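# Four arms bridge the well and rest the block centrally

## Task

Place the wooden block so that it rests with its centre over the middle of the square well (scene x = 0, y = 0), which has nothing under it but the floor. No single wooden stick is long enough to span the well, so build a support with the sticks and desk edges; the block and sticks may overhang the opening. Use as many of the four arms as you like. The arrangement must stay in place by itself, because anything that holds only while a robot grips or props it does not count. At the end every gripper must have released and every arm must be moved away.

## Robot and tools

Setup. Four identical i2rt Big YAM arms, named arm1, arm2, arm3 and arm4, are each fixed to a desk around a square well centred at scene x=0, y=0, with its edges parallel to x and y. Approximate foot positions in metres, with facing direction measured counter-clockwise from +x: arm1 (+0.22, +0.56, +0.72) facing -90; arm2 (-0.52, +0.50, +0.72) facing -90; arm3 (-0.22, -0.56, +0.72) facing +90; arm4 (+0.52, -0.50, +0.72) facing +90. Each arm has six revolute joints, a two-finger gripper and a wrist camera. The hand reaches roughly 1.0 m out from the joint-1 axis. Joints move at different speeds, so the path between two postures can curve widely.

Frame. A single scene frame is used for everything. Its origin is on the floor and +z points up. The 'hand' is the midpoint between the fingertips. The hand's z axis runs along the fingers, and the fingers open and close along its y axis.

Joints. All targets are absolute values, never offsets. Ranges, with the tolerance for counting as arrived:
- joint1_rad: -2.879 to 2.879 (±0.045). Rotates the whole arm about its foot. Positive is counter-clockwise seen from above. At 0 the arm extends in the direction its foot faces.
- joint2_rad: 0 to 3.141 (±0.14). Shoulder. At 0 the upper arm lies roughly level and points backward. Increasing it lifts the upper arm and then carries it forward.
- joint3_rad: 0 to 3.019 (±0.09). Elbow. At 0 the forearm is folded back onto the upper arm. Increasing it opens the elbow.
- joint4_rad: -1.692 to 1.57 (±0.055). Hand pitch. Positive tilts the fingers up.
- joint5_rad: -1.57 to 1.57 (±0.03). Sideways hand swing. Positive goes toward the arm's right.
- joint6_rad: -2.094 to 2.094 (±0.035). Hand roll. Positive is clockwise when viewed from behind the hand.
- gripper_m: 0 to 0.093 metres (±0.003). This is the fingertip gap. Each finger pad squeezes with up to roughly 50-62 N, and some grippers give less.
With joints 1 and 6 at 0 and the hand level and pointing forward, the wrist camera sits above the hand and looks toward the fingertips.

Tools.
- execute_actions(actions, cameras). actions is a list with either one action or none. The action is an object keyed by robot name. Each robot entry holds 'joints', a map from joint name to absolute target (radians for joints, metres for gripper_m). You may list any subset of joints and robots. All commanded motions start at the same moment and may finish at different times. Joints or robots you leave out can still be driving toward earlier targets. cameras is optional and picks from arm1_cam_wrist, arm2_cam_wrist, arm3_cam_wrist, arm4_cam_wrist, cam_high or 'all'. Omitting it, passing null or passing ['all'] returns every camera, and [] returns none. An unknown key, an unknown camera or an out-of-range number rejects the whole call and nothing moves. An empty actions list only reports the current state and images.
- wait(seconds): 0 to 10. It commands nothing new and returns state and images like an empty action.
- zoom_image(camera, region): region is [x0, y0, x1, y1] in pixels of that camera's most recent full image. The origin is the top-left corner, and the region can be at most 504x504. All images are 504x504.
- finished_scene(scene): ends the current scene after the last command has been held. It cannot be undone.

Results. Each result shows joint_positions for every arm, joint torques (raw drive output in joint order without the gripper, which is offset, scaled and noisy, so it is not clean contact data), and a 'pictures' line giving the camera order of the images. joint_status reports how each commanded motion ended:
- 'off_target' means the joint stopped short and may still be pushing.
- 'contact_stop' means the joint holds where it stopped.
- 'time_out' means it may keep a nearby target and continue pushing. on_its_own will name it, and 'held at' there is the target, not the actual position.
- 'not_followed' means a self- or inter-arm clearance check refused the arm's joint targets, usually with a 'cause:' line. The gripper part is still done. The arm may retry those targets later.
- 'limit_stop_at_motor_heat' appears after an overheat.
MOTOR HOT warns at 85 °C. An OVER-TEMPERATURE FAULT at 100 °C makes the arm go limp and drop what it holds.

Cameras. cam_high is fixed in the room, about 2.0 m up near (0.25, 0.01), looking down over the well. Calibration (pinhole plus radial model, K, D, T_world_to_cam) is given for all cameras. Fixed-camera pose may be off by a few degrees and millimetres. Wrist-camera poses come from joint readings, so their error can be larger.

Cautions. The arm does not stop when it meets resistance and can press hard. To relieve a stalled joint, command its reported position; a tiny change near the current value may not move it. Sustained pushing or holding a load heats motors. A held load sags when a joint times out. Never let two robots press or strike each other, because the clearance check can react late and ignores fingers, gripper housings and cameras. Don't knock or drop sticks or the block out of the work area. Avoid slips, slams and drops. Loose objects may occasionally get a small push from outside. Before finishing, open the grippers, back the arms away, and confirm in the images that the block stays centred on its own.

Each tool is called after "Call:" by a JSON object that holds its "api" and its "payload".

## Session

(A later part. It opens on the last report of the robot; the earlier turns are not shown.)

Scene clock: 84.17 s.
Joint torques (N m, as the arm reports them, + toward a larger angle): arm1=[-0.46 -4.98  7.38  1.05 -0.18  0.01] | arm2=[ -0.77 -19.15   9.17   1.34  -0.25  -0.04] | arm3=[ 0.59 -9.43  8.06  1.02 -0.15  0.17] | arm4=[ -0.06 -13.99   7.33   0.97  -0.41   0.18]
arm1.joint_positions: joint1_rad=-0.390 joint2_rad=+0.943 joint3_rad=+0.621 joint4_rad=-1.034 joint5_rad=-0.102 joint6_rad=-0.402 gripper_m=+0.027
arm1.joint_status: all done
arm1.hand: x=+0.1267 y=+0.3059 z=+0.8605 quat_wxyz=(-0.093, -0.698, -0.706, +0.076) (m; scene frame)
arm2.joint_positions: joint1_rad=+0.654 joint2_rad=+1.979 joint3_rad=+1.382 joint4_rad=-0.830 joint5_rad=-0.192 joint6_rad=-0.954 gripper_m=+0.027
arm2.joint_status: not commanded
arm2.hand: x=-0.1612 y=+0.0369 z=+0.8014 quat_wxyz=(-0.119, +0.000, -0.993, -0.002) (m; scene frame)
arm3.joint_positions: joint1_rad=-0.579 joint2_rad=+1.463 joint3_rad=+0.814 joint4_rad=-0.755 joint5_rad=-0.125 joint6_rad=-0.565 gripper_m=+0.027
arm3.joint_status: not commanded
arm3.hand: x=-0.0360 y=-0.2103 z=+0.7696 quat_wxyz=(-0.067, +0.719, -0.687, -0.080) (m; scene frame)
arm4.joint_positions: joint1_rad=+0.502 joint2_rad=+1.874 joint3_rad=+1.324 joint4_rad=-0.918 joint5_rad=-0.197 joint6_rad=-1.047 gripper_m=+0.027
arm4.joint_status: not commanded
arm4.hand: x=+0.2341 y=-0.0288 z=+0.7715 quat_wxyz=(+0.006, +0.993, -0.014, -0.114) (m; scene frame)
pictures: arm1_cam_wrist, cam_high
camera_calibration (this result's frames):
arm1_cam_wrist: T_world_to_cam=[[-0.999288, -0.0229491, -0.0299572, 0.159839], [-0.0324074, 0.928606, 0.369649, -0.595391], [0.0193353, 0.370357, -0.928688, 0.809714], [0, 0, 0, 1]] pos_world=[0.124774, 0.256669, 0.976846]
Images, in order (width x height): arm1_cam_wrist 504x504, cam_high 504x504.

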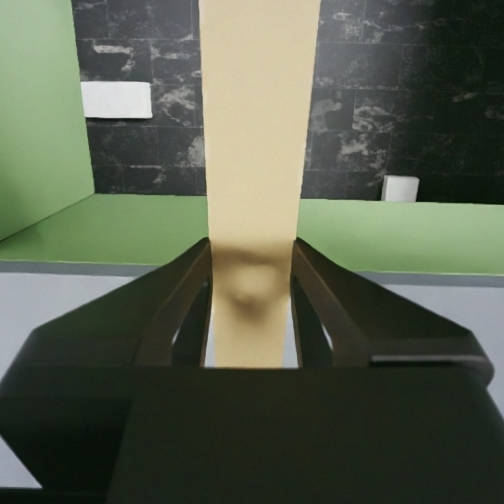

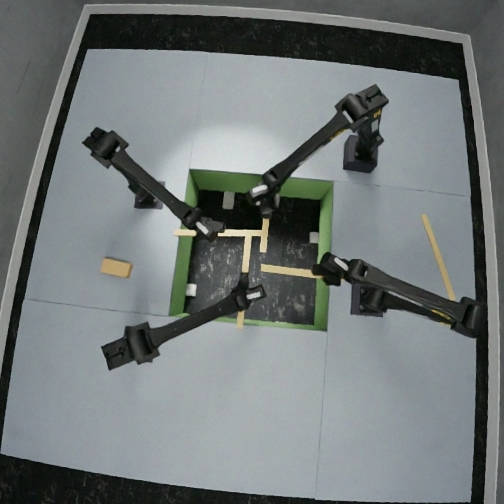

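Call:
{"api": "execute_actions", "payload": {"actions": [{"arm1": {"joints": {"joint2_rad": 1.316, "joint3_rad": 0.815, "joint4_rad": -0.828}}}], "cameras": ["cam_high"]}}

Call:
{"api": "zoom_image", "payload": {"camera": "cam_high", "region": [210, 200, 350, 300]}}

Scene clock: 85.67 s.
Joint torques (N m, as the arm reports them, + toward a larger angle): arm1=[-0.4  -9.78  9.24  1.22 -0.18  0.01] | arm2=[ -0.3  -18.85   9.13   1.37  -0.25  -0.03] | arm3=[ 0.62 -9.5   8.06  1.01 -0.15  0.18] | arm4=[ -0.12 -13.93   7.35   0.99  -0.4    0.18]
arm1.joint_positions: joint1_rad=-0.390 joint2_rad=+1.318 joint3_rad=+0.785 joint4_rad=-0.833 joint5_rad=-0.102 joint6_rad=-0.400 gripper_m=+0.027
arm1.joint_status: all done
arm1.hand: x=+0.0872 y=+0.2110 z=+0.8239 quat_wxyz=(-0.091, -0.699, -0.706, +0.071) (m; scene frame)
arm2.joint_positions: joint1_rad=+0.654 joint2_rad=+1.979 joint3_rad=+1.382 joint4_rad=-0.830 joint5_rad=-0.192 joint6_rad=-0.954 gripper_m=+0.027
arm2.joint_status: not commanded
arm2.hand: x=-0.1612 y=+0.0369 z=+0.8014 quat_wxyz=(-0.119, +0.000, -0.993, -0.002) (m; scene frame)
arm3.joint_positions: joint1_rad=-0.579 joint2_rad=+1.463 joint3_rad=+0.814 joint4_rad=-0.755 joint5_rad=-0.125 joint6_rad=-0.565 gripper_m=+0.027
arm3.joint_status: not commanded
arm3.hand: x=-0.0360 y=-0.2103 z=+0.7696 quat_wxyz=(-0.067, +0.719, -0.687, -0.080) (m; scene frame)
arm4.joint_positions: joint1_rad=+0.502 joint2_rad=+1.874 joint3_rad=+1.324 joint4_rad=-0.918 joint5_rad=-0.197 joint6_rad=-1.047 gripper_m=+0.027
arm4.joint_status: not commanded
arm4.hand: x=+0.2341 y=-0.0288 z=+0.7715 quat_wxyz=(+0.006, +0.993, -0.014, -0.114) (m; scene frame)
pictures: cam_high
Images, in order (width x height): cam_high 504x504.

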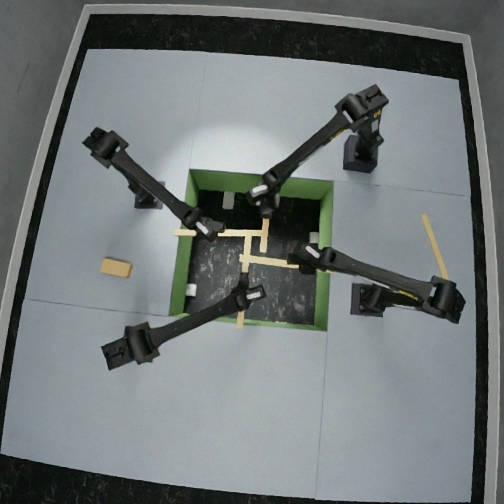

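Region (210, 200, 350, 300) of cam_high's 504x504 image, scaled by 3.600, with more detail than that image has; it fills the top 360 rows of this view, and the rest is white.

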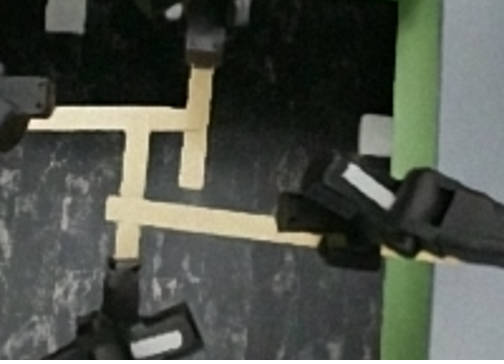

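Call:
{"api": "execute_actions", "payload": {"actions": [{"arm3": {"joints": {"gripper_m": 0.045}}, "arm1": {"joints": {"joint6_rad": -0.452}}}], "cameras": ["cam_high", "arm3_cam_wrist"]}}

Call:
{"api": "zoom_image", "payload": {"camera": "cam_high", "region": [165, 200, 305, 340]}}

Scene clock: 88.03 s.
Joint torques (N m, as the arm reports them, + toward a larger angle): arm1=[-0.34 -9.92  9.25  1.19 -0.18 -0.24] | arm2=[ -0.91 -19.54   9.11   1.51  -0.27   0.01] | arm3=[ 0.61 -9.18  8.15  1.01 -0.15  0.17] | arm4=[ -0.3  -13.84   7.3    0.99  -0.4    0.19]
arm1.joint_positions: joint1_rad=-0.390 joint2_rad=+1.318 joint3_rad=+0.785 joint4_rad=-0.833 joint5_rad=-0.102 joint6_rad=-0.441 gripper_m=+0.027
arm1.joint_status: all done
arm1.hand: x=+0.0872 y=+0.2110 z=+0.8239 quat_wxyz=(-0.090, -0.684, -0.720, +0.073) (m; scene frame)
arm2.joint_positions: joint1_rad=+0.654 joint2_rad=+1.979 joint3_rad=+1.382 joint4_rad=-0.830 joint5_rad=-0.192 joint6_rad=-0.954 gripper_m=+0.027
arm2.joint_status: not commanded
arm2.hand: x=-0.1612 y=+0.0369 z=+0.8014 quat_wxyz=(-0.119, +0.000, -0.993, -0.002) (m; scene frame)
arm3.joint_positions: joint1_rad=-0.579 joint2_rad=+1.463 joint3_rad=+0.814 joint4_rad=-0.755 joint5_rad=-0.125 joint6_rad=-0.565 gripper_m=+0.045
arm3.joint_status: all done
arm3.hand: x=-0.0359 y=-0.2101 z=+0.7696 quat_wxyz=(-0.067, +0.719, -0.687, -0.080) (m; scene frame)
arm4.joint_positions: joint1_rad=+0.502 joint2_rad=+1.874 joint3_rad=+1.324 joint4_rad=-0.918 joint5_rad=-0.197 joint6_rad=-1.047 gripper_m=+0.027
arm4.joint_status: not commanded
arm4.hand: x=+0.2341 y=-0.0288 z=+0.7715 quat_wxyz=(+0.006, +0.993, -0.015, -0.114) (m; scene frame)
pictures: arm3_cam_wrist, cam_high
camera_calibration (this result's frames):
arm3_cam_wrist: T_world_to_cam=[[0.998293, 0.0559627, -0.0166942, 0.0620569], [0.0579519, -0.913971, 0.401619, -0.494436], [0.00721767, -0.401901, -0.915655, 0.74105], [0, 0, 0, 1]] pos_world=[-0.0386461, -0.157545, 0.878157]
Images, in order (width x height): arm3_cam_wrist 504x504, cam_high 504x504.

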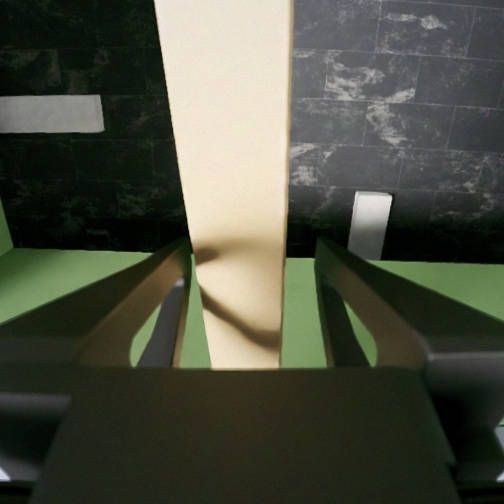

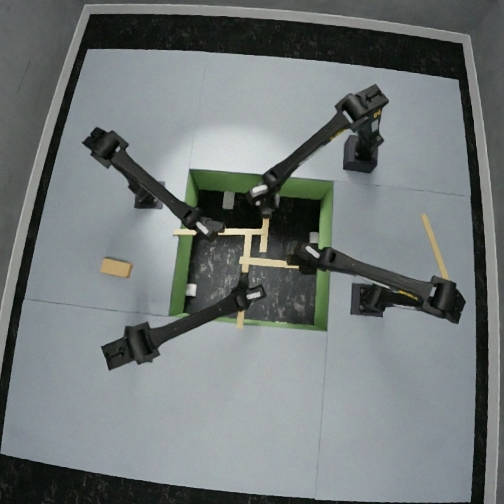

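Region (165, 200, 305, 340) of cam_high's 504x504 image, scaled by 3.600, with more detail than that image has.

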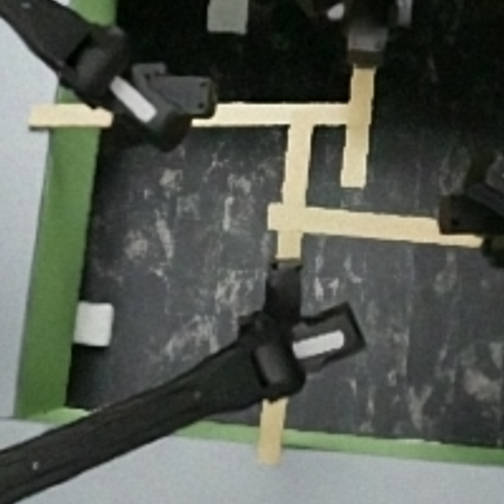

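Call:
{"api": "execute_actions", "payload": {"actions": []}}

Scene clock: 89.00 s.
Joint torques (N m, as the arm reports them, + toward a larger angle): arm1=[-0.38 -9.93  9.24  1.2  -0.18 -0.22] | arm2=[ -0.79 -19.     8.89   1.4   -0.24   0.  ] | arm3=[ 0.63 -9.48  8.06  0.97 -0.15  0.17] | arm4=[ -0.03 -13.95   7.32   0.96  -0.4    0.19]
arm1.joint_positions: joint1_rad=-0.390 joint2_rad=+1.318 joint3_rad=+0.785 joint4_rad=-0.833 joint5_rad=-0.102 joint6_rad=-0.441 gripper_m=+0.027
arm1.joint_status: all done
arm1.hand: x=+0.0872 y=+0.2110 z=+0.8239 quat_wxyz=(-0.090, -0.684, -0.720, +0.073) (m; scene frame)
arm2.joint_positions: joint1_rad=+0.654 joint2_rad=+1.979 joint3_rad=+1.382 joint4_rad=-0.830 joint5_rad=-0.192 joint6_rad=-0.954 gripper_m=+0.027
arm2.joint_status: not commanded
arm2.hand: x=-0.1612 y=+0.0369 z=+0.8014 quat_wxyz=(-0.119, +0.000, -0.993, -0.002) (m; scene frame)
arm3.joint_positions: joint1_rad=-0.579 joint2_rad=+1.463 joint3_rad=+0.814 joint4_rad=-0.755 joint5_rad=-0.125 joint6_rad=-0.565 gripper_m=+0.045
arm3.joint_status: all done
arm3.hand: x=-0.0359 y=-0.2101 z=+0.7696 quat_wxyz=(-0.067, +0.719, -0.687, -0.080) (m; scene frame)
arm4.joint_positions: joint1_rad=+0.502 joint2_rad=+1.874 joint3_rad=+1.324 joint4_rad=-0.918 joint5_rad=-0.197 joint6_rad=-1.047 gripper_m=+0.027
arm4.joint_status: not commanded
arm4.hand: x=+0.2341 y=-0.0288 z=+0.7715 quat_wxyz=(+0.006, +0.993, -0.015, -0.114) (m; scene frame)
pictures: arm1_cam_wrist, arm2_cam_wrist, arm3_cam_wrist, arm4_cam_wrist, cam_high
camera_calibration (this result's frames):
arm1_cam_wrist: T_world_to_cam=[[-0.997803, -0.0613865, -0.0249242, 0.121015], [-0.0662533, 0.923687, 0.377377, -0.49738], [-0.000143663, 0.378199, -0.925724, 0.809155], [0, 0, 0, 1]] pos_world=[0.0879118, 0.16083, 0.93977]
arm2_cam_wrist: T_world_to_cam=[[0.00112558, -0.999957, -0.00922612, 0.0462508], [-0.932022, -0.00439258, 0.362376, -0.434636], [-0.362401, 0.00819106, -0.931986, 0.806674], [0, 0, 0, 1]] pos_world=[-0.112803, 0.0377321, 0.909738]
arm3_cam_wrist: T_world_to_cam=[[0.998293, 0.0559627, -0.0166942, 0.0620569], [0.0579519, -0.913971, 0.401619, -0.494436], [0.00721767, -0.401901, -0.915655, 0.74105], [0, 0, 0, 1]] pos_world=[-0.0386461, -0.157545, 0.878157]
arm4_cam_wrist: T_world_to_cam=[[0.0214468, 0.999455, -0.025077, 0.0463155], [0.928092, -0.0105767, 0.3722, -0.496389], [0.371732, -0.0312562, -0.927814, 0.755319], [0, 0, 0, 1]] pos_world=[0.178925, -0.027932, 0.886713]
Images, in order (width x height): arm1_cam_wrist 504x504, arm2_cam_wrist 504x504, arm3_cam_wrist 504x504, arm4_cam_wrist 504x504, cam_high 504x504.

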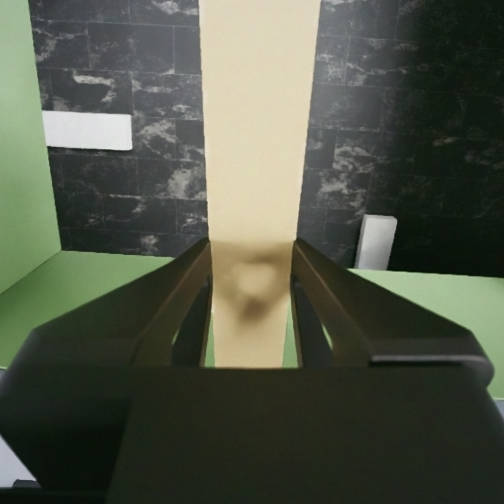

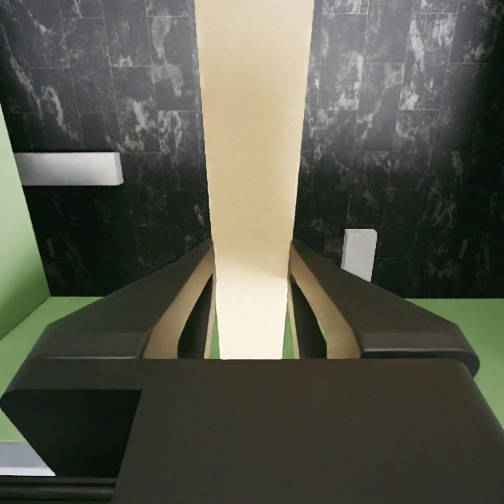

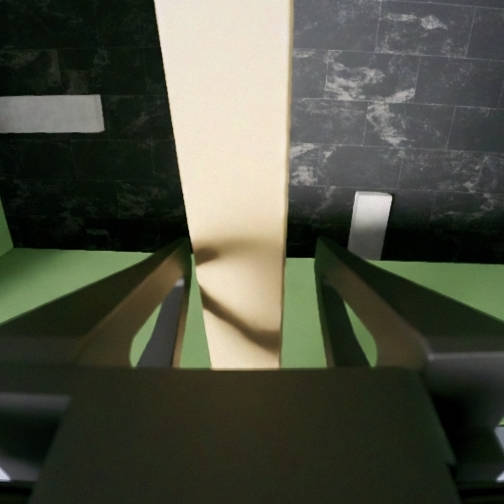

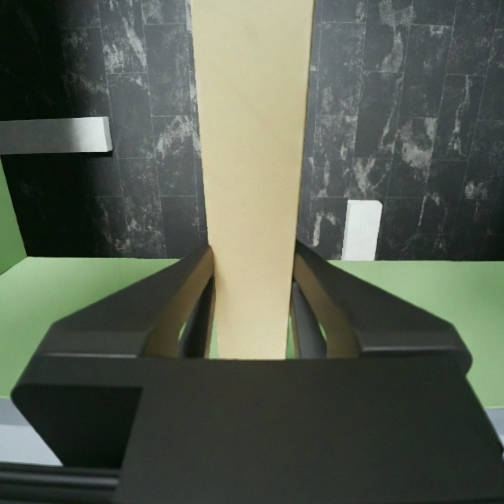

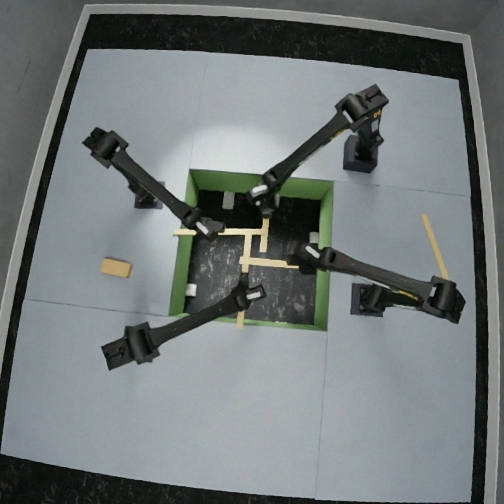

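Call:
{"api": "zoom_image", "payload": {"camera": "cam_high", "region": [160, 160, 340, 340]}}

Region (160, 160, 340, 340) of cam_high's 504x504 image, scaled by 2.800, with more detail than that image has.

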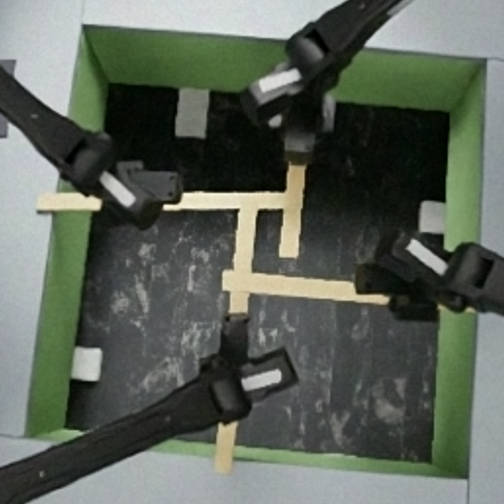

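Call:
{"api": "execute_actions", "payload": {"actions": [{"arm4": {"joints": {"joint2_rad": 1.835}}, "arm3": {"joints": {"gripper_m": 0.01}}, "arm1": {"joints": {"joint2_rad": 1.38, "joint3_rad": 0.74, "joint4_rad": -0.735}}}], "cameras": ["arm3_cam_wrist", "cam_high"]}}

Call:
{"api": "zoom_image", "payload": {"camera": "cam_high", "region": [160, 160, 340, 340]}}

Scene clock: 93.33 s.
Joint torques (N m, as the arm reports them, + toward a larger angle): arm1=[-0.39 -9.96  6.87  1.46 -0.18 -0.22] | arm2=[ -1.39 -19.29   9.15   1.47  -0.18   0.  ] | arm3=[ 0.62 -9.45  8.07  0.97 -0.14  0.17] | arm4=[ -0.09 -15.78   7.41   1.04  -0.4    0.18]
arm1.joint_positions: joint1_rad=-0.390 joint2_rad=+1.378 joint3_rad=+0.738 joint4_rad=-0.748 joint5_rad=-0.102 joint6_rad=-0.441 gripper_m=+0.027
arm1.joint_status: all done
arm1.hand: x=+0.0895 y=+0.2152 z=+0.7899 quat_wxyz=(-0.086, -0.685, -0.721, +0.063) (m; scene frame)
arm2.joint_positions: joint1_rad=+0.654 joint2_rad=+1.979 joint3_rad=+1.382 joint4_rad=-0.830 joint5_rad=-0.192 joint6_rad=-0.954 gripper_m=+0.027
arm2.joint_status: not commanded
arm2.hand: x=-0.1612 y=+0.0369 z=+0.8014 quat_wxyz=(-0.119, +0.000, -0.993, -0.002) (m; scene frame)
arm3.joint_positions: joint1_rad=-0.579 joint2_rad=+1.463 joint3_rad=+0.814 joint4_rad=-0.754 joint5_rad=-0.125 joint6_rad=-0.565 gripper_m=+0.027
arm3.joint_status: gripper_m off_target (ended at +0.027, target +0.010)
arm3.hand: x=-0.0359 y=-0.2100 z=+0.7696 quat_wxyz=(-0.067, +0.719, -0.687, -0.080) (m; scene frame)
arm4.joint_positions: joint1_rad=+0.502 joint2_rad=+1.842 joint3_rad=+1.324 joint4_rad=-0.918 joint5_rad=-0.197 joint6_rad=-1.047 gripper_m=+0.027
arm4.joint_status: all done
arm4.hand: x=+0.2328 y=-0.0261 z=+0.7886 quat_wxyz=(-0.009, +0.993, -0.013, -0.121) (m; scene frame)
pictures: arm3_cam_wrist, cam_high
camera_calibration (this result's frames):
arm3_cam_wrist: T_world_to_cam=[[0.998297, 0.0559679, -0.016483, 0.061845], [0.0578742, -0.914104, 0.401329, -0.49418], [0.00739435, -0.4016, -0.915785, 0.741266], [0, 0, 0, 1]] pos_world=[-0.0386205, -0.157501, 0.878189]
Images, in order (width x height): arm3_cam_wrist 504x504, cam_high 504x504.

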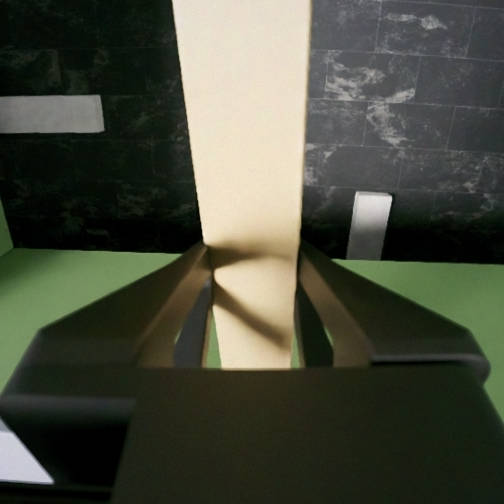

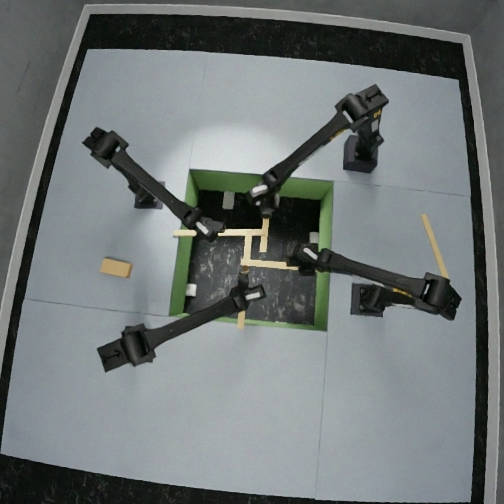

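Region (160, 160, 340, 340) of cam_high's 504x504 image, scaled by 2.800, with more detail than that image has.

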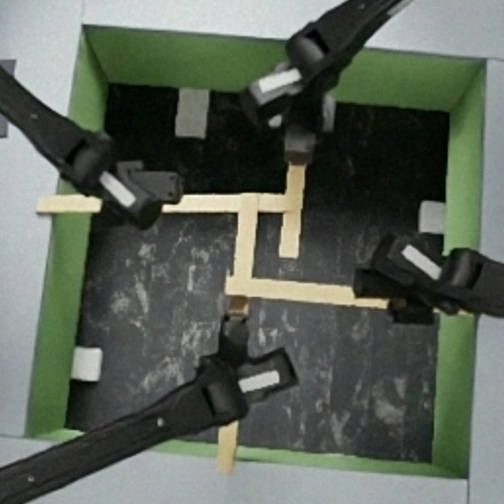

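Call:
{"api": "zoom_image", "payload": {"camera": "cam_high", "region": [225, 205, 305, 285]}}

Region (225, 205, 305, 285) of cam_high's 504x504 image, scaled by 6.300, with more detail than that image has.

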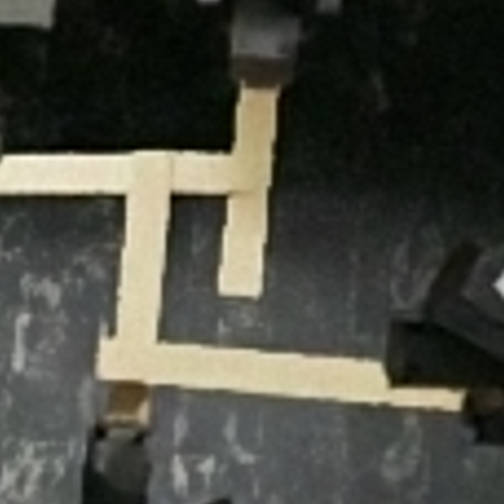

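Call:
{"api": "execute_actions", "payload": {"actions": [{"arm3": {"joints": {"joint3_rad": 0.857, "joint1_rad": -0.56, "joint6_rad": -0.523}}, "arm1": {"joints": {"joint1_rad": -0.455, "joint6_rad": -0.513, "joint4_rad": -0.67}}}], "cameras": ["cam_high"]}}

Call:
{"api": "zoom_image", "payload": {"camera": "cam_high", "region": [225, 205, 305, 285]}}

Scene clock: 96.30 s.
Joint torques (N m, as the arm reports them, + toward a larger angle): arm1=[ -0.04 -10.01   6.96   1.58  -0.15  -0.22] | arm2=[ -1.42 -18.98   9.01   1.55  -0.25  -0.01] | arm3=[ 0.84 -9.49 11.04  0.98 -0.14  0.25] | arm4=[ -0.12 -15.6    7.52   1.06  -0.4    0.17]
arm1.joint_positions: joint1_rad=-0.456 joint2_rad=+1.378 joint3_rad=+0.738 joint4_rad=-0.683 joint5_rad=-0.103 joint6_rad=-0.502 gripper_m=+0.027
arm1.joint_status: all done
arm1.hand: x=+0.0603 y=+0.2105 z=+0.7929 quat_wxyz=(-0.091, -0.684, -0.717, +0.099) (m; scene frame)
arm2.joint_positions: joint1_rad=+0.654 joint2_rad=+1.979 joint3_rad=+1.382 joint4_rad=-0.830 joint5_rad=-0.192 joint6_rad=-0.954 gripper_m=+0.027
arm2.joint_status: not commanded
arm2.hand: x=-0.1612 y=+0.0369 z=+0.8014 quat_wxyz=(-0.119, +0.000, -0.993, -0.002) (m; scene frame)
arm3.joint_positions: joint1_rad=-0.567 joint2_rad=+1.463 joint3_rad=+0.814 joint4_rad=-0.754 joint5_rad=-0.125 joint6_rad=-0.541 gripper_m=+0.027
arm3.joint_status: all done
arm3.hand: x=-0.0400 y=-0.2079 z=+0.7696 quat_wxyz=(-0.066, +0.715, -0.691, -0.082) (m; scene frame)
arm4.joint_positions: joint1_rad=+0.502 joint2_rad=+1.842 joint3_rad=+1.324 joint4_rad=-0.918 joint5_rad=-0.197 joint6_rad=-1.047 gripper_m=+0.027
arm4.joint_status: not commanded
arm4.hand: x=+0.2328 y=-0.0261 z=+0.7886 quat_wxyz=(-0.009, +0.993, -0.013, -0.121) (m; scene frame)
pictures: cam_high
Images, in order (width x height): cam_high 504x504.

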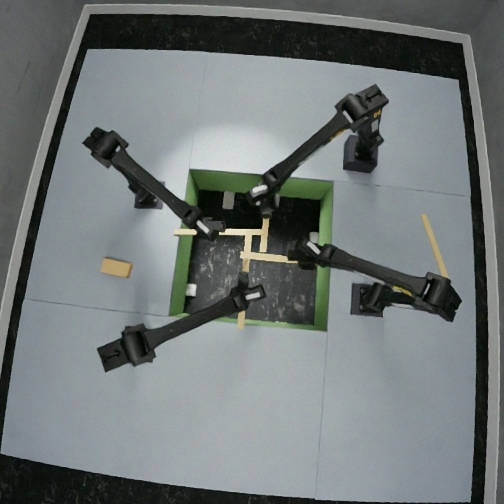

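Region (225, 205, 305, 285) of cam_high's 504x504 image, scaled by 6.300, with more detail than that image has.

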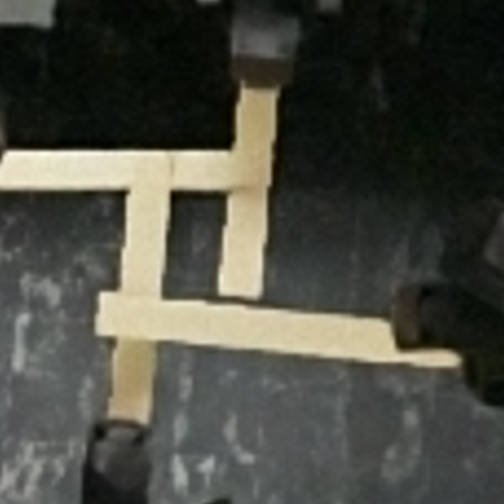

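Call:
{"api": "execute_actions", "payload": {"actions": [{"arm3": {"joints": {"joint3_rad": 0.878}}, "arm1": {"joints": {"joint1_rad": -0.432, "joint6_rad": -0.475}}}], "cameras": ["cam_high"]}}

Call:
{"api": "zoom_image", "payload": {"camera": "cam_high", "region": [225, 205, 305, 285]}}

Scene clock: 97.37 s.
Joint torques (N m, as the arm reports them, + toward a larger angle): arm1=[  0.32 -10.02   6.98   1.58  -0.15   0.  ] | arm2=[ -0.97 -19.71   9.03   1.27  -0.28  -0.05] | arm3=[ 0.91 -9.78 11.11  1.   -0.14  0.2 ] | arm4=[ -0.11 -15.65   7.53   1.07  -0.4    0.19]
arm1.joint_positions: joint1_rad=-0.438 joint2_rad=+1.378 joint3_rad=+0.738 joint4_rad=-0.683 joint5_rad=-0.103 joint6_rad=-0.487 gripper_m=+0.027
arm1.joint_status: all done
arm1.hand: x=+0.0665 y=+0.2078 z=+0.7930 quat_wxyz=(-0.093, -0.683, -0.718, +0.097) (m; scene frame)
arm2.joint_positions: joint1_rad=+0.654 joint2_rad=+1.979 joint3_rad=+1.382 joint4_rad=-0.830 joint5_rad=-0.192 joint6_rad=-0.954 gripper_m=+0.027
arm2.joint_status: not commanded
arm2.hand: x=-0.1612 y=+0.0369 z=+0.8014 quat_wxyz=(-0.119, +0.000, -0.993, -0.002) (m; scene frame)
arm3.joint_positions: joint1_rad=-0.567 joint2_rad=+1.463 joint3_rad=+0.836 joint4_rad=-0.754 joint5_rad=-0.125 joint6_rad=-0.536 gripper_m=+0.027
arm3.joint_status: all done
arm3.hand: x=-0.0350 y=-0.1991 z=+0.7772 quat_wxyz=(-0.076, +0.713, -0.692, -0.085) (m; scene frame)
arm4.joint_positions: joint1_rad=+0.502 joint2_rad=+1.842 joint3_rad=+1.324 joint4_rad=-0.918 joint5_rad=-0.197 joint6_rad=-1.047 gripper_m=+0.027
arm4.joint_status: not commanded
arm4.hand: x=+0.2328 y=-0.0261 z=+0.7886 quat_wxyz=(-0.009, +0.993, -0.013, -0.121) (m; scene frame)
pictures: cam_high
Images, in order (width x height): cam_high 504x504.

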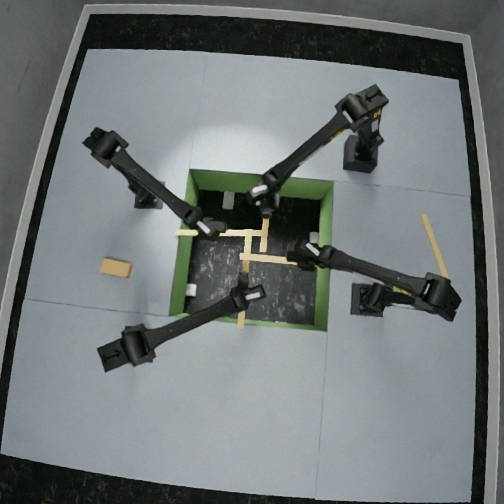

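Region (225, 205, 305, 285) of cam_high's 504x504 image, scaled by 6.300, with more detail than that image has.

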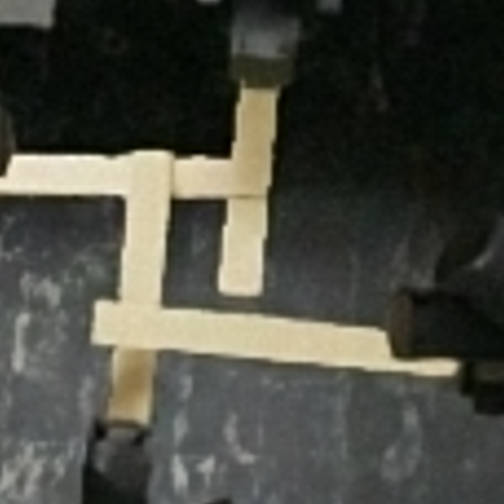

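Call:
{"api": "execute_actions", "payload": {"actions": [{"arm3": {"joints": {"joint2_rad": 1.485}}, "arm4": {"joints": {"joint2_rad": 1.862}}, "arm1": {"joints": {"joint2_rad": 1.40}}}], "cameras": []}}

Scene clock: 98.40 s.
Joint torques (N m, as the arm reports them, + toward a larger angle): arm1=[ 0.33 -9.26  6.89  1.57 -0.15  0.03] | arm2=[ -0.9  -19.62   9.02   1.34  -0.29   0.02] | arm3=[ 0.84 -8.29 11.09  1.01 -0.14  0.2 ] | arm4=[ -0.09 -13.43   7.51   1.06  -0.4    0.18]
arm1.joint_positions: joint1_rad=-0.438 joint2_rad=+1.388 joint3_rad=+0.738 joint4_rad=-0.683 joint5_rad=-0.103 joint6_rad=-0.486 gripper_m=+0.027
arm1.joint_status: all done
arm1.hand: x=+0.0669 y=+0.2086 z=+0.7893 quat_wxyz=(-0.092, -0.684, -0.718, +0.092) (m; scene frame)
arm2.joint_positions: joint1_rad=+0.654 joint2_rad=+1.979 joint3_rad=+1.382 joint4_rad=-0.830 joint5_rad=-0.192 joint6_rad=-0.954 gripper_m=+0.027
arm2.joint_status: not commanded
arm2.hand: x=-0.1612 y=+0.0369 z=+0.8014 quat_wxyz=(-0.119, +0.000, -0.993, -0.002) (m; scene frame)
arm3.joint_positions: joint1_rad=-0.567 joint2_rad=+1.473 joint3_rad=+0.836 joint4_rad=-0.754 joint5_rad=-0.125 joint6_rad=-0.536 gripper_m=+0.027
arm3.joint_status: all done
arm3.hand: x=-0.0354 y=-0.1998 z=+0.7735 quat_wxyz=(-0.071, +0.713, -0.693, -0.083) (m; scene frame)
arm4.joint_positions: joint1_rad=+0.502 joint2_rad=+1.842 joint3_rad=+1.324 joint4_rad=-0.918 joint5_rad=-0.197 joint6_rad=-1.047 gripper_m=+0.027
arm4.joint_status: all done
arm4.hand: x=+0.2328 y=-0.0261 z=+0.7886 quat_wxyz=(-0.009, +0.993, -0.013, -0.121) (m; scene frame)
pictures: none
No camera images: the call's "cameras" was empty. Leave "cameras" out to get every camera's image.

Call:
{"api": "execute_actions", "payload": {"actions": [{"arm3": {"joints": {"joint2_rad": 1.492}}, "arm4": {"joints": {"joint2_rad": 1.886}}, "arm1": {"joints": {"joint2_rad": 1.42}}}], "cameras": ["cam_high"]}}

Call:
{"api": "zoom_image", "payload": {"camera": "cam_high", "region": [225, 205, 305, 285]}}

Scene clock: 99.37 s.
Joint torques (N m, as the arm reports them, + toward a larger angle): arm1=[ 0.32 -9.6   6.91  1.48 -0.15  0.03] | arm2=[ -1.5  -19.89   9.08   1.37  -0.26   0.01] | arm3=[ 0.83 -8.12 11.    1.   -0.14  0.2 ] | arm4=[ -0.25 -14.26   7.42   1.05  -0.41   0.17]
arm1.joint_positions: joint1_rad=-0.438 joint2_rad=+1.410 joint3_rad=+0.738 joint4_rad=-0.683 joint5_rad=-0.103 joint6_rad=-0.486 gripper_m=+0.027
arm1.joint_status: all done
arm1.hand: x=+0.0677 y=+0.2101 z=+0.7815 quat_wxyz=(-0.088, -0.685, -0.719, +0.082) (m; scene frame)
arm2.joint_positions: joint1_rad=+0.654 joint2_rad=+1.979 joint3_rad=+1.382 joint4_rad=-0.830 joint5_rad=-0.192 joint6_rad=-0.954 gripper_m=+0.027
arm2.joint_status: not commanded
arm2.hand: x=-0.1612 y=+0.0369 z=+0.8014 quat_wxyz=(-0.119, +0.000, -0.993, -0.002) (m; scene frame)
arm3.joint_positions: joint1_rad=-0.567 joint2_rad=+1.477 joint3_rad=+0.836 joint4_rad=-0.754 joint5_rad=-0.125 joint6_rad=-0.535 gripper_m=+0.027
arm3.joint_status: all done
arm3.hand: x=-0.0355 y=-0.2001 z=+0.7719 quat_wxyz=(-0.069, +0.713, -0.693, -0.083) (m; scene frame)
arm4.joint_positions: joint1_rad=+0.502 joint2_rad=+1.873 joint3_rad=+1.324 joint4_rad=-0.918 joint5_rad=-0.197 joint6_rad=-1.047 gripper_m=+0.027
arm4.joint_status: all done
arm4.hand: x=+0.2341 y=-0.0287 z=+0.7719 quat_wxyz=(+0.005, +0.993, -0.014, -0.114) (m; scene frame)
pictures: cam_high
Images, in order (width x height): cam_high 504x504.

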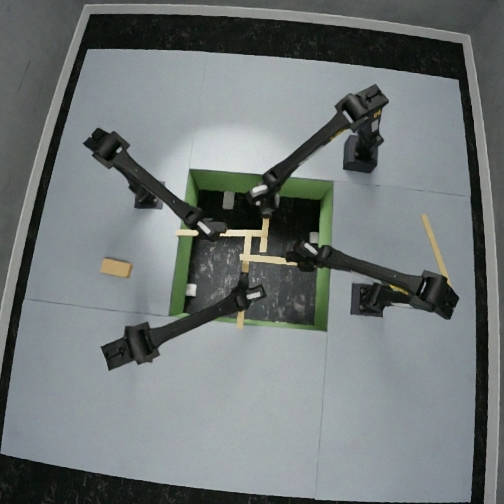

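Region (225, 205, 305, 285) of cam_high's 504x504 image, scaled by 6.300, with more detail than that image has.

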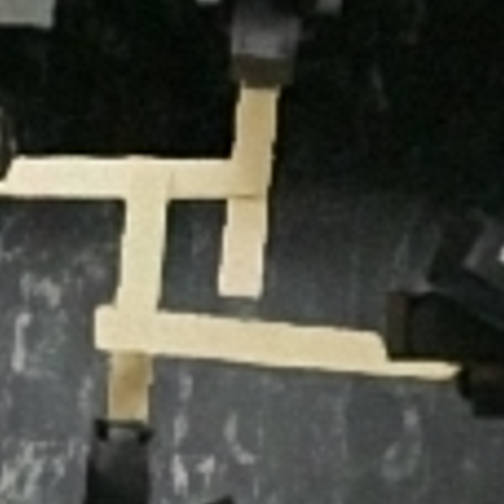

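Call:
{"api": "execute_actions", "payload": {"actions": [{"arm1": {"joints": {"joint2_rad": 1.45}}}], "cameras": ["cam_high", "arm1_cam_wrist"]}}

Call:
{"api": "zoom_image", "payload": {"camera": "cam_high", "region": [225, 205, 305, 285]}}

Scene clock: 100.23 s.
Joint torques (N m, as the arm reports them, + toward a larger angle): arm1=[ 0.32 -9.77  6.6   1.39 -0.15  0.02] | arm2=[ -1.04 -19.65   9.04   1.68  -0.24  -0.03] | arm3=[ 0.84 -8.09 11.01  0.99 -0.14  0.2 ] | arm4=[ -0.07 -14.29   7.32   1.02  -0.4    0.18]
arm1.joint_positions: joint1_rad=-0.438 joint2_rad=+1.442 joint3_rad=+0.738 joint4_rad=-0.682 joint5_rad=-0.103 joint6_rad=-0.486 gripper_m=+0.027
arm1.joint_status: all done
arm1.hand: x=+0.0691 y=+0.2127 z=+0.7702 quat_wxyz=(-0.084, -0.686, -0.719, +0.068) (m; scene frame)
arm2.joint_positions: joint1_rad=+0.654 joint2_rad=+1.979 joint3_rad=+1.382 joint4_rad=-0.830 joint5_rad=-0.192 joint6_rad=-0.954 gripper_m=+0.027
arm2.joint_status: not commanded
arm2.hand: x=-0.1612 y=+0.0369 z=+0.8014 quat_wxyz=(-0.119, +0.000, -0.993, -0.002) (m; scene frame)
arm3.joint_positions: joint1_rad=-0.567 joint2_rad=+1.477 joint3_rad=+0.836 joint4_rad=-0.754 joint5_rad=-0.125 joint6_rad=-0.535 gripper_m=+0.027
arm3.joint_status: not commanded
arm3.hand: x=-0.0355 y=-0.2001 z=+0.7719 quat_wxyz=(-0.069, +0.713, -0.693, -0.083) (m; scene frame)
arm4.joint_positions: joint1_rad=+0.502 joint2_rad=+1.873 joint3_rad=+1.324 joint4_rad=-0.918 joint5_rad=-0.197 joint6_rad=-1.047 gripper_m=+0.027
arm4.joint_status: not commanded
arm4.hand: x=+0.2341 y=-0.0287 z=+0.7719 quat_wxyz=(+0.005, +0.993, -0.014, -0.114) (m; scene frame)
pictures: arm1_cam_wrist, cam_high
camera_calibration (this result's frames):
arm1_cam_wrist: T_world_to_cam=[[-0.998086, -0.05655, -0.0250313, 0.100788], [-0.0618374, 0.917672, 0.392497, -0.490528], [0.000774836, 0.393293, -0.919413, 0.750714], [0, 0, 0, 1]] pos_world=[0.0696804, 0.160592, 0.88527]
Images, in order (width x height): arm1_cam_wrist 504x504, cam_high 504x504.

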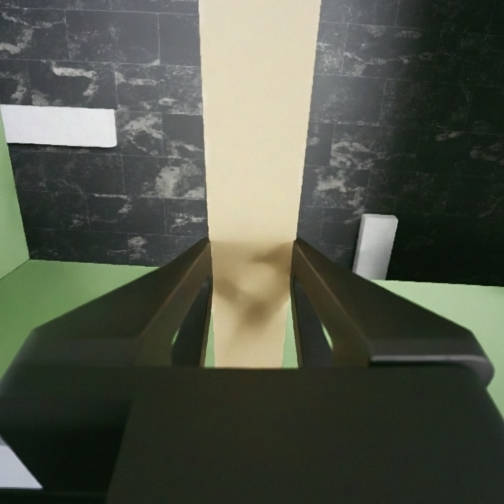

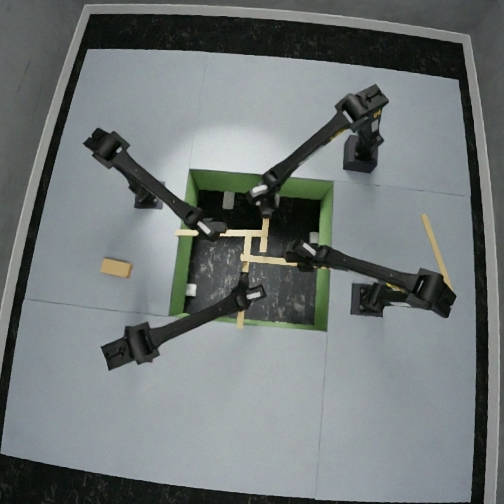

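Region (225, 205, 305, 285) of cam_high's 504x504 image, scaled by 6.300, with more detail than that image has.

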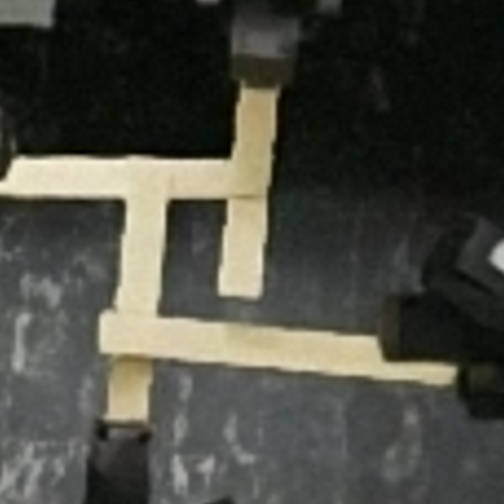

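Call:
{"api": "execute_actions", "payload": {"actions": [{"arm1": {"joints": {"joint1_rad": -0.512, "joint6_rad": -0.57}}}], "cameras": ["cam_high"]}}

Call:
{"api": "zoom_image", "payload": {"camera": "cam_high", "region": [225, 205, 305, 285]}}

Scene clock: 101.40 s.
Joint torques (N m, as the arm reports them, + toward a larger angle): arm1=[-0.07 -9.99  6.57  1.4  -0.13 -0.23] | arm2=[ -0.8  -19.41   8.99   1.64  -0.26  -0.03] | arm3=[ 0.89 -8.17 11.06  0.98 -0.14  0.2 ] | arm4=[ -0.11 -14.16   7.33   0.97  -0.4    0.18]
arm1.joint_positions: joint1_rad=-0.513 joint2_rad=+1.442 joint3_rad=+0.738 joint4_rad=-0.682 joint5_rad=-0.104 joint6_rad=-0.558 gripper_m=+0.027
arm1.joint_status: all done
arm1.hand: x=+0.0436 y=+0.2247 z=+0.7698 quat_wxyz=(-0.079, -0.687, -0.718, +0.073) (m; scene frame)
arm2.joint_positions: joint1_rad=+0.654 joint2_rad=+1.979 joint3_rad=+1.382 joint4_rad=-0.830 joint5_rad=-0.192 joint6_rad=-0.954 gripper_m=+0.027
arm2.joint_status: not commanded
arm2.hand: x=-0.1612 y=+0.0369 z=+0.8014 quat_wxyz=(-0.119, +0.000, -0.993, -0.002) (m; scene frame)
arm3.joint_positions: joint1_rad=-0.567 joint2_rad=+1.478 joint3_rad=+0.836 joint4_rad=-0.754 joint5_rad=-0.125 joint6_rad=-0.535 gripper_m=+0.027
arm3.joint_status: not commanded
arm3.hand: x=-0.0356 y=-0.2001 z=+0.7717 quat_wxyz=(-0.069, +0.713, -0.693, -0.083) (m; scene frame)
arm4.joint_positions: joint1_rad=+0.502 joint2_rad=+1.873 joint3_rad=+1.324 joint4_rad=-0.918 joint5_rad=-0.197 joint6_rad=-1.047 gripper_m=+0.027
arm4.joint_status: not commanded
arm4.hand: x=+0.2341 y=-0.0287 z=+0.7719 quat_wxyz=(+0.005, +0.993, -0.014, -0.114) (m; scene frame)
pictures: cam_high
Images, in order (width x height): cam_high 504x504.

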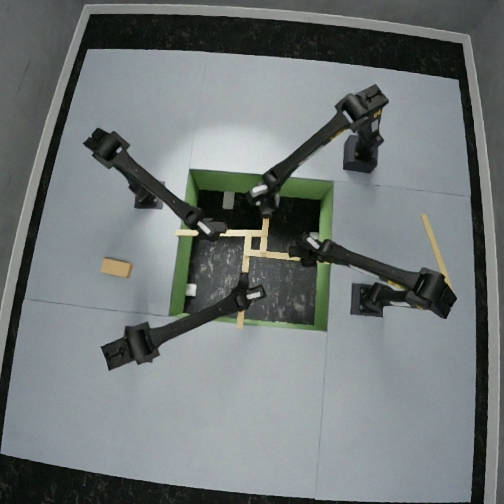

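Region (225, 205, 305, 285) of cam_high's 504x504 image, scaled by 6.300, with more detail than that image has.

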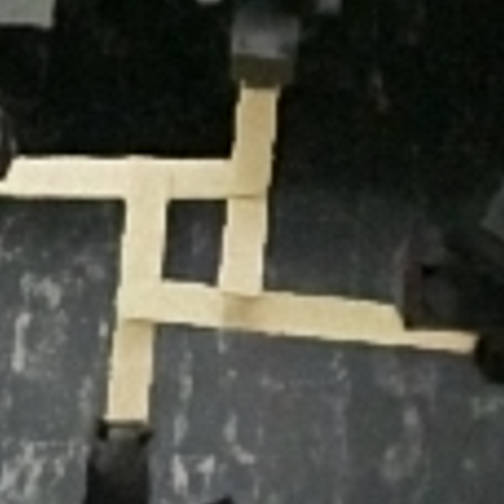

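Call:
{"api": "execute_actions", "payload": {"actions": [{"arm1": {"joints": {"joint1_rad": -0.56, "joint6_rad": -0.617}}}], "cameras": ["cam_high"]}}

Call:
{"api": "zoom_image", "payload": {"camera": "cam_high", "region": [225, 205, 305, 285]}}

Scene clock: 102.33 s.
Joint torques (N m, as the arm reports them, + toward a larger angle): arm1=[ -0.38 -10.     6.55   1.4   -0.13  -0.23] | arm2=[ -0.72 -19.87   9.09   1.46  -0.25  -0.07] | arm3=[ 0.85 -8.13 11.05  0.98 -0.14  0.2 ] | arm4=[ -0.04 -14.21   7.31   1.    -0.39   0.18]
arm1.joint_positions: joint1_rad=-0.557 joint2_rad=+1.442 joint3_rad=+0.738 joint4_rad=-0.682 joint5_rad=-0.104 joint6_rad=-0.605 gripper_m=+0.027
arm1.joint_status: all done
arm1.hand: x=+0.0291 y=+0.2326 z=+0.7696 quat_wxyz=(-0.075, -0.686, -0.719, +0.076) (m; scene frame)
arm2.joint_positions: joint1_rad=+0.654 joint2_rad=+1.979 joint3_rad=+1.382 joint4_rad=-0.830 joint5_rad=-0.192 joint6_rad=-0.954 gripper_m=+0.027
arm2.joint_status: not commanded
arm2.hand: x=-0.1612 y=+0.0369 z=+0.8014 quat_wxyz=(-0.119, +0.000, -0.993, -0.002) (m; scene frame)
arm3.joint_positions: joint1_rad=-0.567 joint2_rad=+1.478 joint3_rad=+0.836 joint4_rad=-0.754 joint5_rad=-0.125 joint6_rad=-0.535 gripper_m=+0.027
arm3.joint_status: not commanded
arm3.hand: x=-0.0356 y=-0.2001 z=+0.7717 quat_wxyz=(-0.069, +0.713, -0.693, -0.083) (m; scene frame)
arm4.joint_positions: joint1_rad=+0.502 joint2_rad=+1.873 joint3_rad=+1.324 joint4_rad=-0.918 joint5_rad=-0.197 joint6_rad=-1.047 gripper_m=+0.027
arm4.joint_status: not commanded
arm4.hand: x=+0.2341 y=-0.0287 z=+0.7719 quat_wxyz=(+0.005, +0.993, -0.014, -0.114) (m; scene frame)
pictures: cam_high
Images, in order (width x height): cam_high 504x504.

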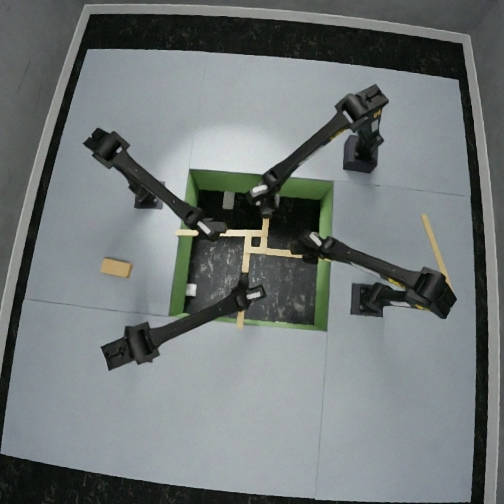

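Region (225, 205, 305, 285) of cam_high's 504x504 image, scaled by 6.300, with more detail than that image has.

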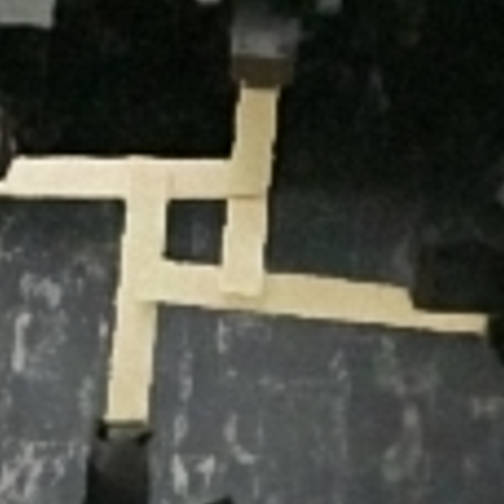

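Call:
{"api": "execute_actions", "payload": {"actions": [{"arm3": {"joints": {"gripper_m": 0.031}}, "arm4": {"joints": {"gripper_m": 0.046}}}], "cameras": []}}

Call:
{"api": "execute_actions", "payload": {"actions": [{"arm3": {"joints": {"joint2_rad": 1.533, "joint4_rad": -0.726}}, "arm4": {"joints": {"joint2_rad": 1.933, "joint4_rad": -0.886}}}], "cameras": ["cam_high", "arm3_cam_wrist", "arm4_cam_wrist"]}}

Call:
{"api": "zoom_image", "payload": {"camera": "cam_high", "region": [225, 205, 305, 285]}}

Scene clock: 105.13 s.
Joint torques (N m, as the arm reports them, + toward a larger angle): arm1=[-0.38 -9.94  6.59  1.4  -0.13 -0.22] | arm2=[ -1.42 -19.56   9.     1.57  -0.26  -0.03] | arm3=[ 0.86 -8.22 11.04  0.99 -0.14  0.19] | arm4=[ -0.26 -14.17   7.32   0.96  -0.4    0.18]
arm1.joint_positions: joint1_rad=-0.557 joint2_rad=+1.442 joint3_rad=+0.738 joint4_rad=-0.682 joint5_rad=-0.104 joint6_rad=-0.606 gripper_m=+0.027
arm1.joint_status: not commanded
arm1.hand: x=+0.0291 y=+0.2326 z=+0.7696 quat_wxyz=(-0.075, -0.686, -0.720, +0.076) (m; scene frame)
arm2.joint_positions: joint1_rad=+0.654 joint2_rad=+1.979 joint3_rad=+1.382 joint4_rad=-0.830 joint5_rad=-0.192 joint6_rad=-0.954 gripper_m=+0.027
arm2.joint_status: not commanded
arm2.hand: x=-0.1612 y=+0.0369 z=+0.8014 quat_wxyz=(-0.119, +0.000, -0.993, -0.002) (m; scene frame)
arm3.joint_positions: joint1_rad=-0.567 joint2_rad=+1.478 joint3_rad=+0.836 joint4_rad=-0.754 joint5_rad=-0.125 joint6_rad=-0.535 gripper_m=+0.031
arm3.joint_status: all done
arm3.hand: x=-0.0356 y=-0.2001 z=+0.7717 quat_wxyz=(-0.069, +0.712, -0.693, -0.083) (m; scene frame)
arm4.joint_positions: joint1_rad=+0.502 joint2_rad=+1.873 joint3_rad=+1.324 joint4_rad=-0.918 joint5_rad=-0.197 joint6_rad=-1.047 gripper_m=+0.046
arm4.joint_status: all done
arm4.hand: x=+0.2341 y=-0.0287 z=+0.7719 quat_wxyz=(+0.005, +0.993, -0.014, -0.114) (m; scene frame)
pictures: none
No camera images: the call's "cameras" was empty. Leave "cameras" out to get every camera's image.

Scene clock: 105.87 s.
Joint torques (N m, as the arm reports them, + toward a larger angle): arm1=[-0.34 -9.94  6.57  1.41 -0.13 -0.22] | arm2=[ -1.05 -19.8    9.12   1.46  -0.25  -0.01] | arm3=[ 0.88 -9.09 10.42  0.86 -0.13  0.19] | arm4=[ -0.15 -14.43   7.07   0.85  -0.4    0.17]
arm1.joint_positions: joint1_rad=-0.557 joint2_rad=+1.442 joint3_rad=+0.738 joint4_rad=-0.682 joint5_rad=-0.104 joint6_rad=-0.606 gripper_m=+0.027
arm1.joint_status: not commanded
arm1.hand: x=+0.0291 y=+0.2326 z=+0.7696 quat_wxyz=(-0.075, -0.686, -0.720, +0.076) (m; scene frame)
arm2.joint_positions: joint1_rad=+0.654 joint2_rad=+1.979 joint3_rad=+1.382 joint4_rad=-0.830 joint5_rad=-0.192 joint6_rad=-0.954 gripper_m=+0.027
arm2.joint_status: not commanded
arm2.hand: x=-0.1612 y=+0.0369 z=+0.8014 quat_wxyz=(-0.119, +0.000, -0.993, -0.002) (m; scene frame)
arm3.joint_positions: joint1_rad=-0.567 joint2_rad=+1.525 joint3_rad=+0.839 joint4_rad=-0.741 joint5_rad=-0.125 joint6_rad=-0.535 gripper_m=+0.031
arm3.joint_status: all done
arm3.hand: x=-0.0355 y=-0.2000 z=+0.7551 quat_wxyz=(-0.054, +0.713, -0.695, -0.079) (m; scene frame)
arm4.joint_positions: joint1_rad=+0.502 joint2_rad=+1.921 joint3_rad=+1.324 joint4_rad=-0.903 joint5_rad=-0.197 joint6_rad=-1.047 gripper_m=+0.046
arm4.joint_status: all done
arm4.hand: x=+0.2347 y=-0.0304 z=+0.7470 quat_wxyz=(+0.020, +0.994, -0.016, -0.106) (m; scene frame)
pictures: arm3_cam_wrist, arm4_cam_wrist, cam_high
camera_calibration (this result's frames):
arm3_cam_wrist: T_world_to_cam=[[0.998664, 0.037351, -0.0356982, 0.0715027], [0.0489142, -0.906003, 0.420436, -0.49235], [-0.0166389, -0.421621, -0.906619, 0.720203], [0, 0, 0, 1]] pos_world=[-0.0353409, -0.145088, 0.862505]
arm4_cam_wrist: T_world_to_cam=[[0.0217894, 0.998353, -0.0530656, 0.0680934], [0.922423, 0.000394476, 0.38618, -0.496686], [0.385565, -0.0573636, -0.920896, 0.723151], [0, 0, 0, 1]] pos_world=[0.17785, -0.0263028, 0.86137]
Images, in order (width x height): arm3_cam_wrist 504x504, arm4_cam_wrist 504x504, cam_high 504x504.

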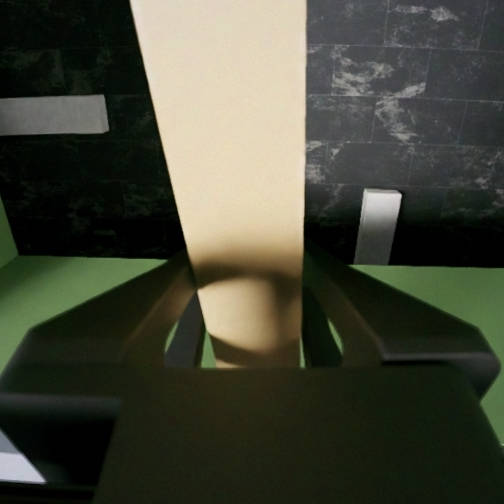

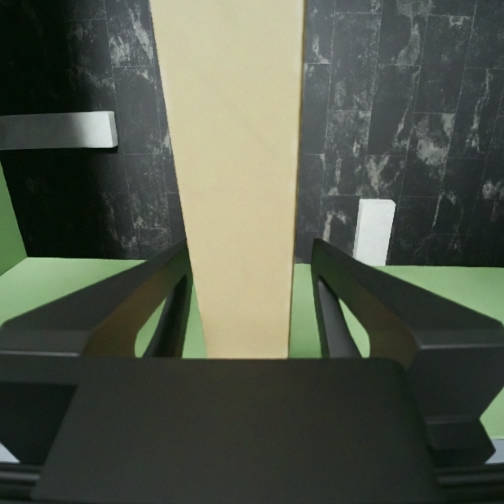

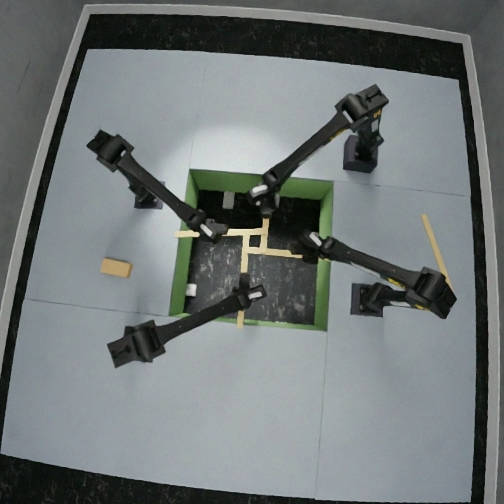

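Region (225, 205, 305, 285) of cam_high's 504x504 image, scaled by 6.300, with more detail than that image has.

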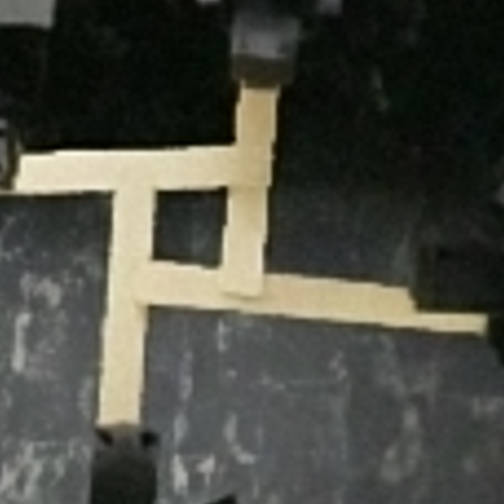

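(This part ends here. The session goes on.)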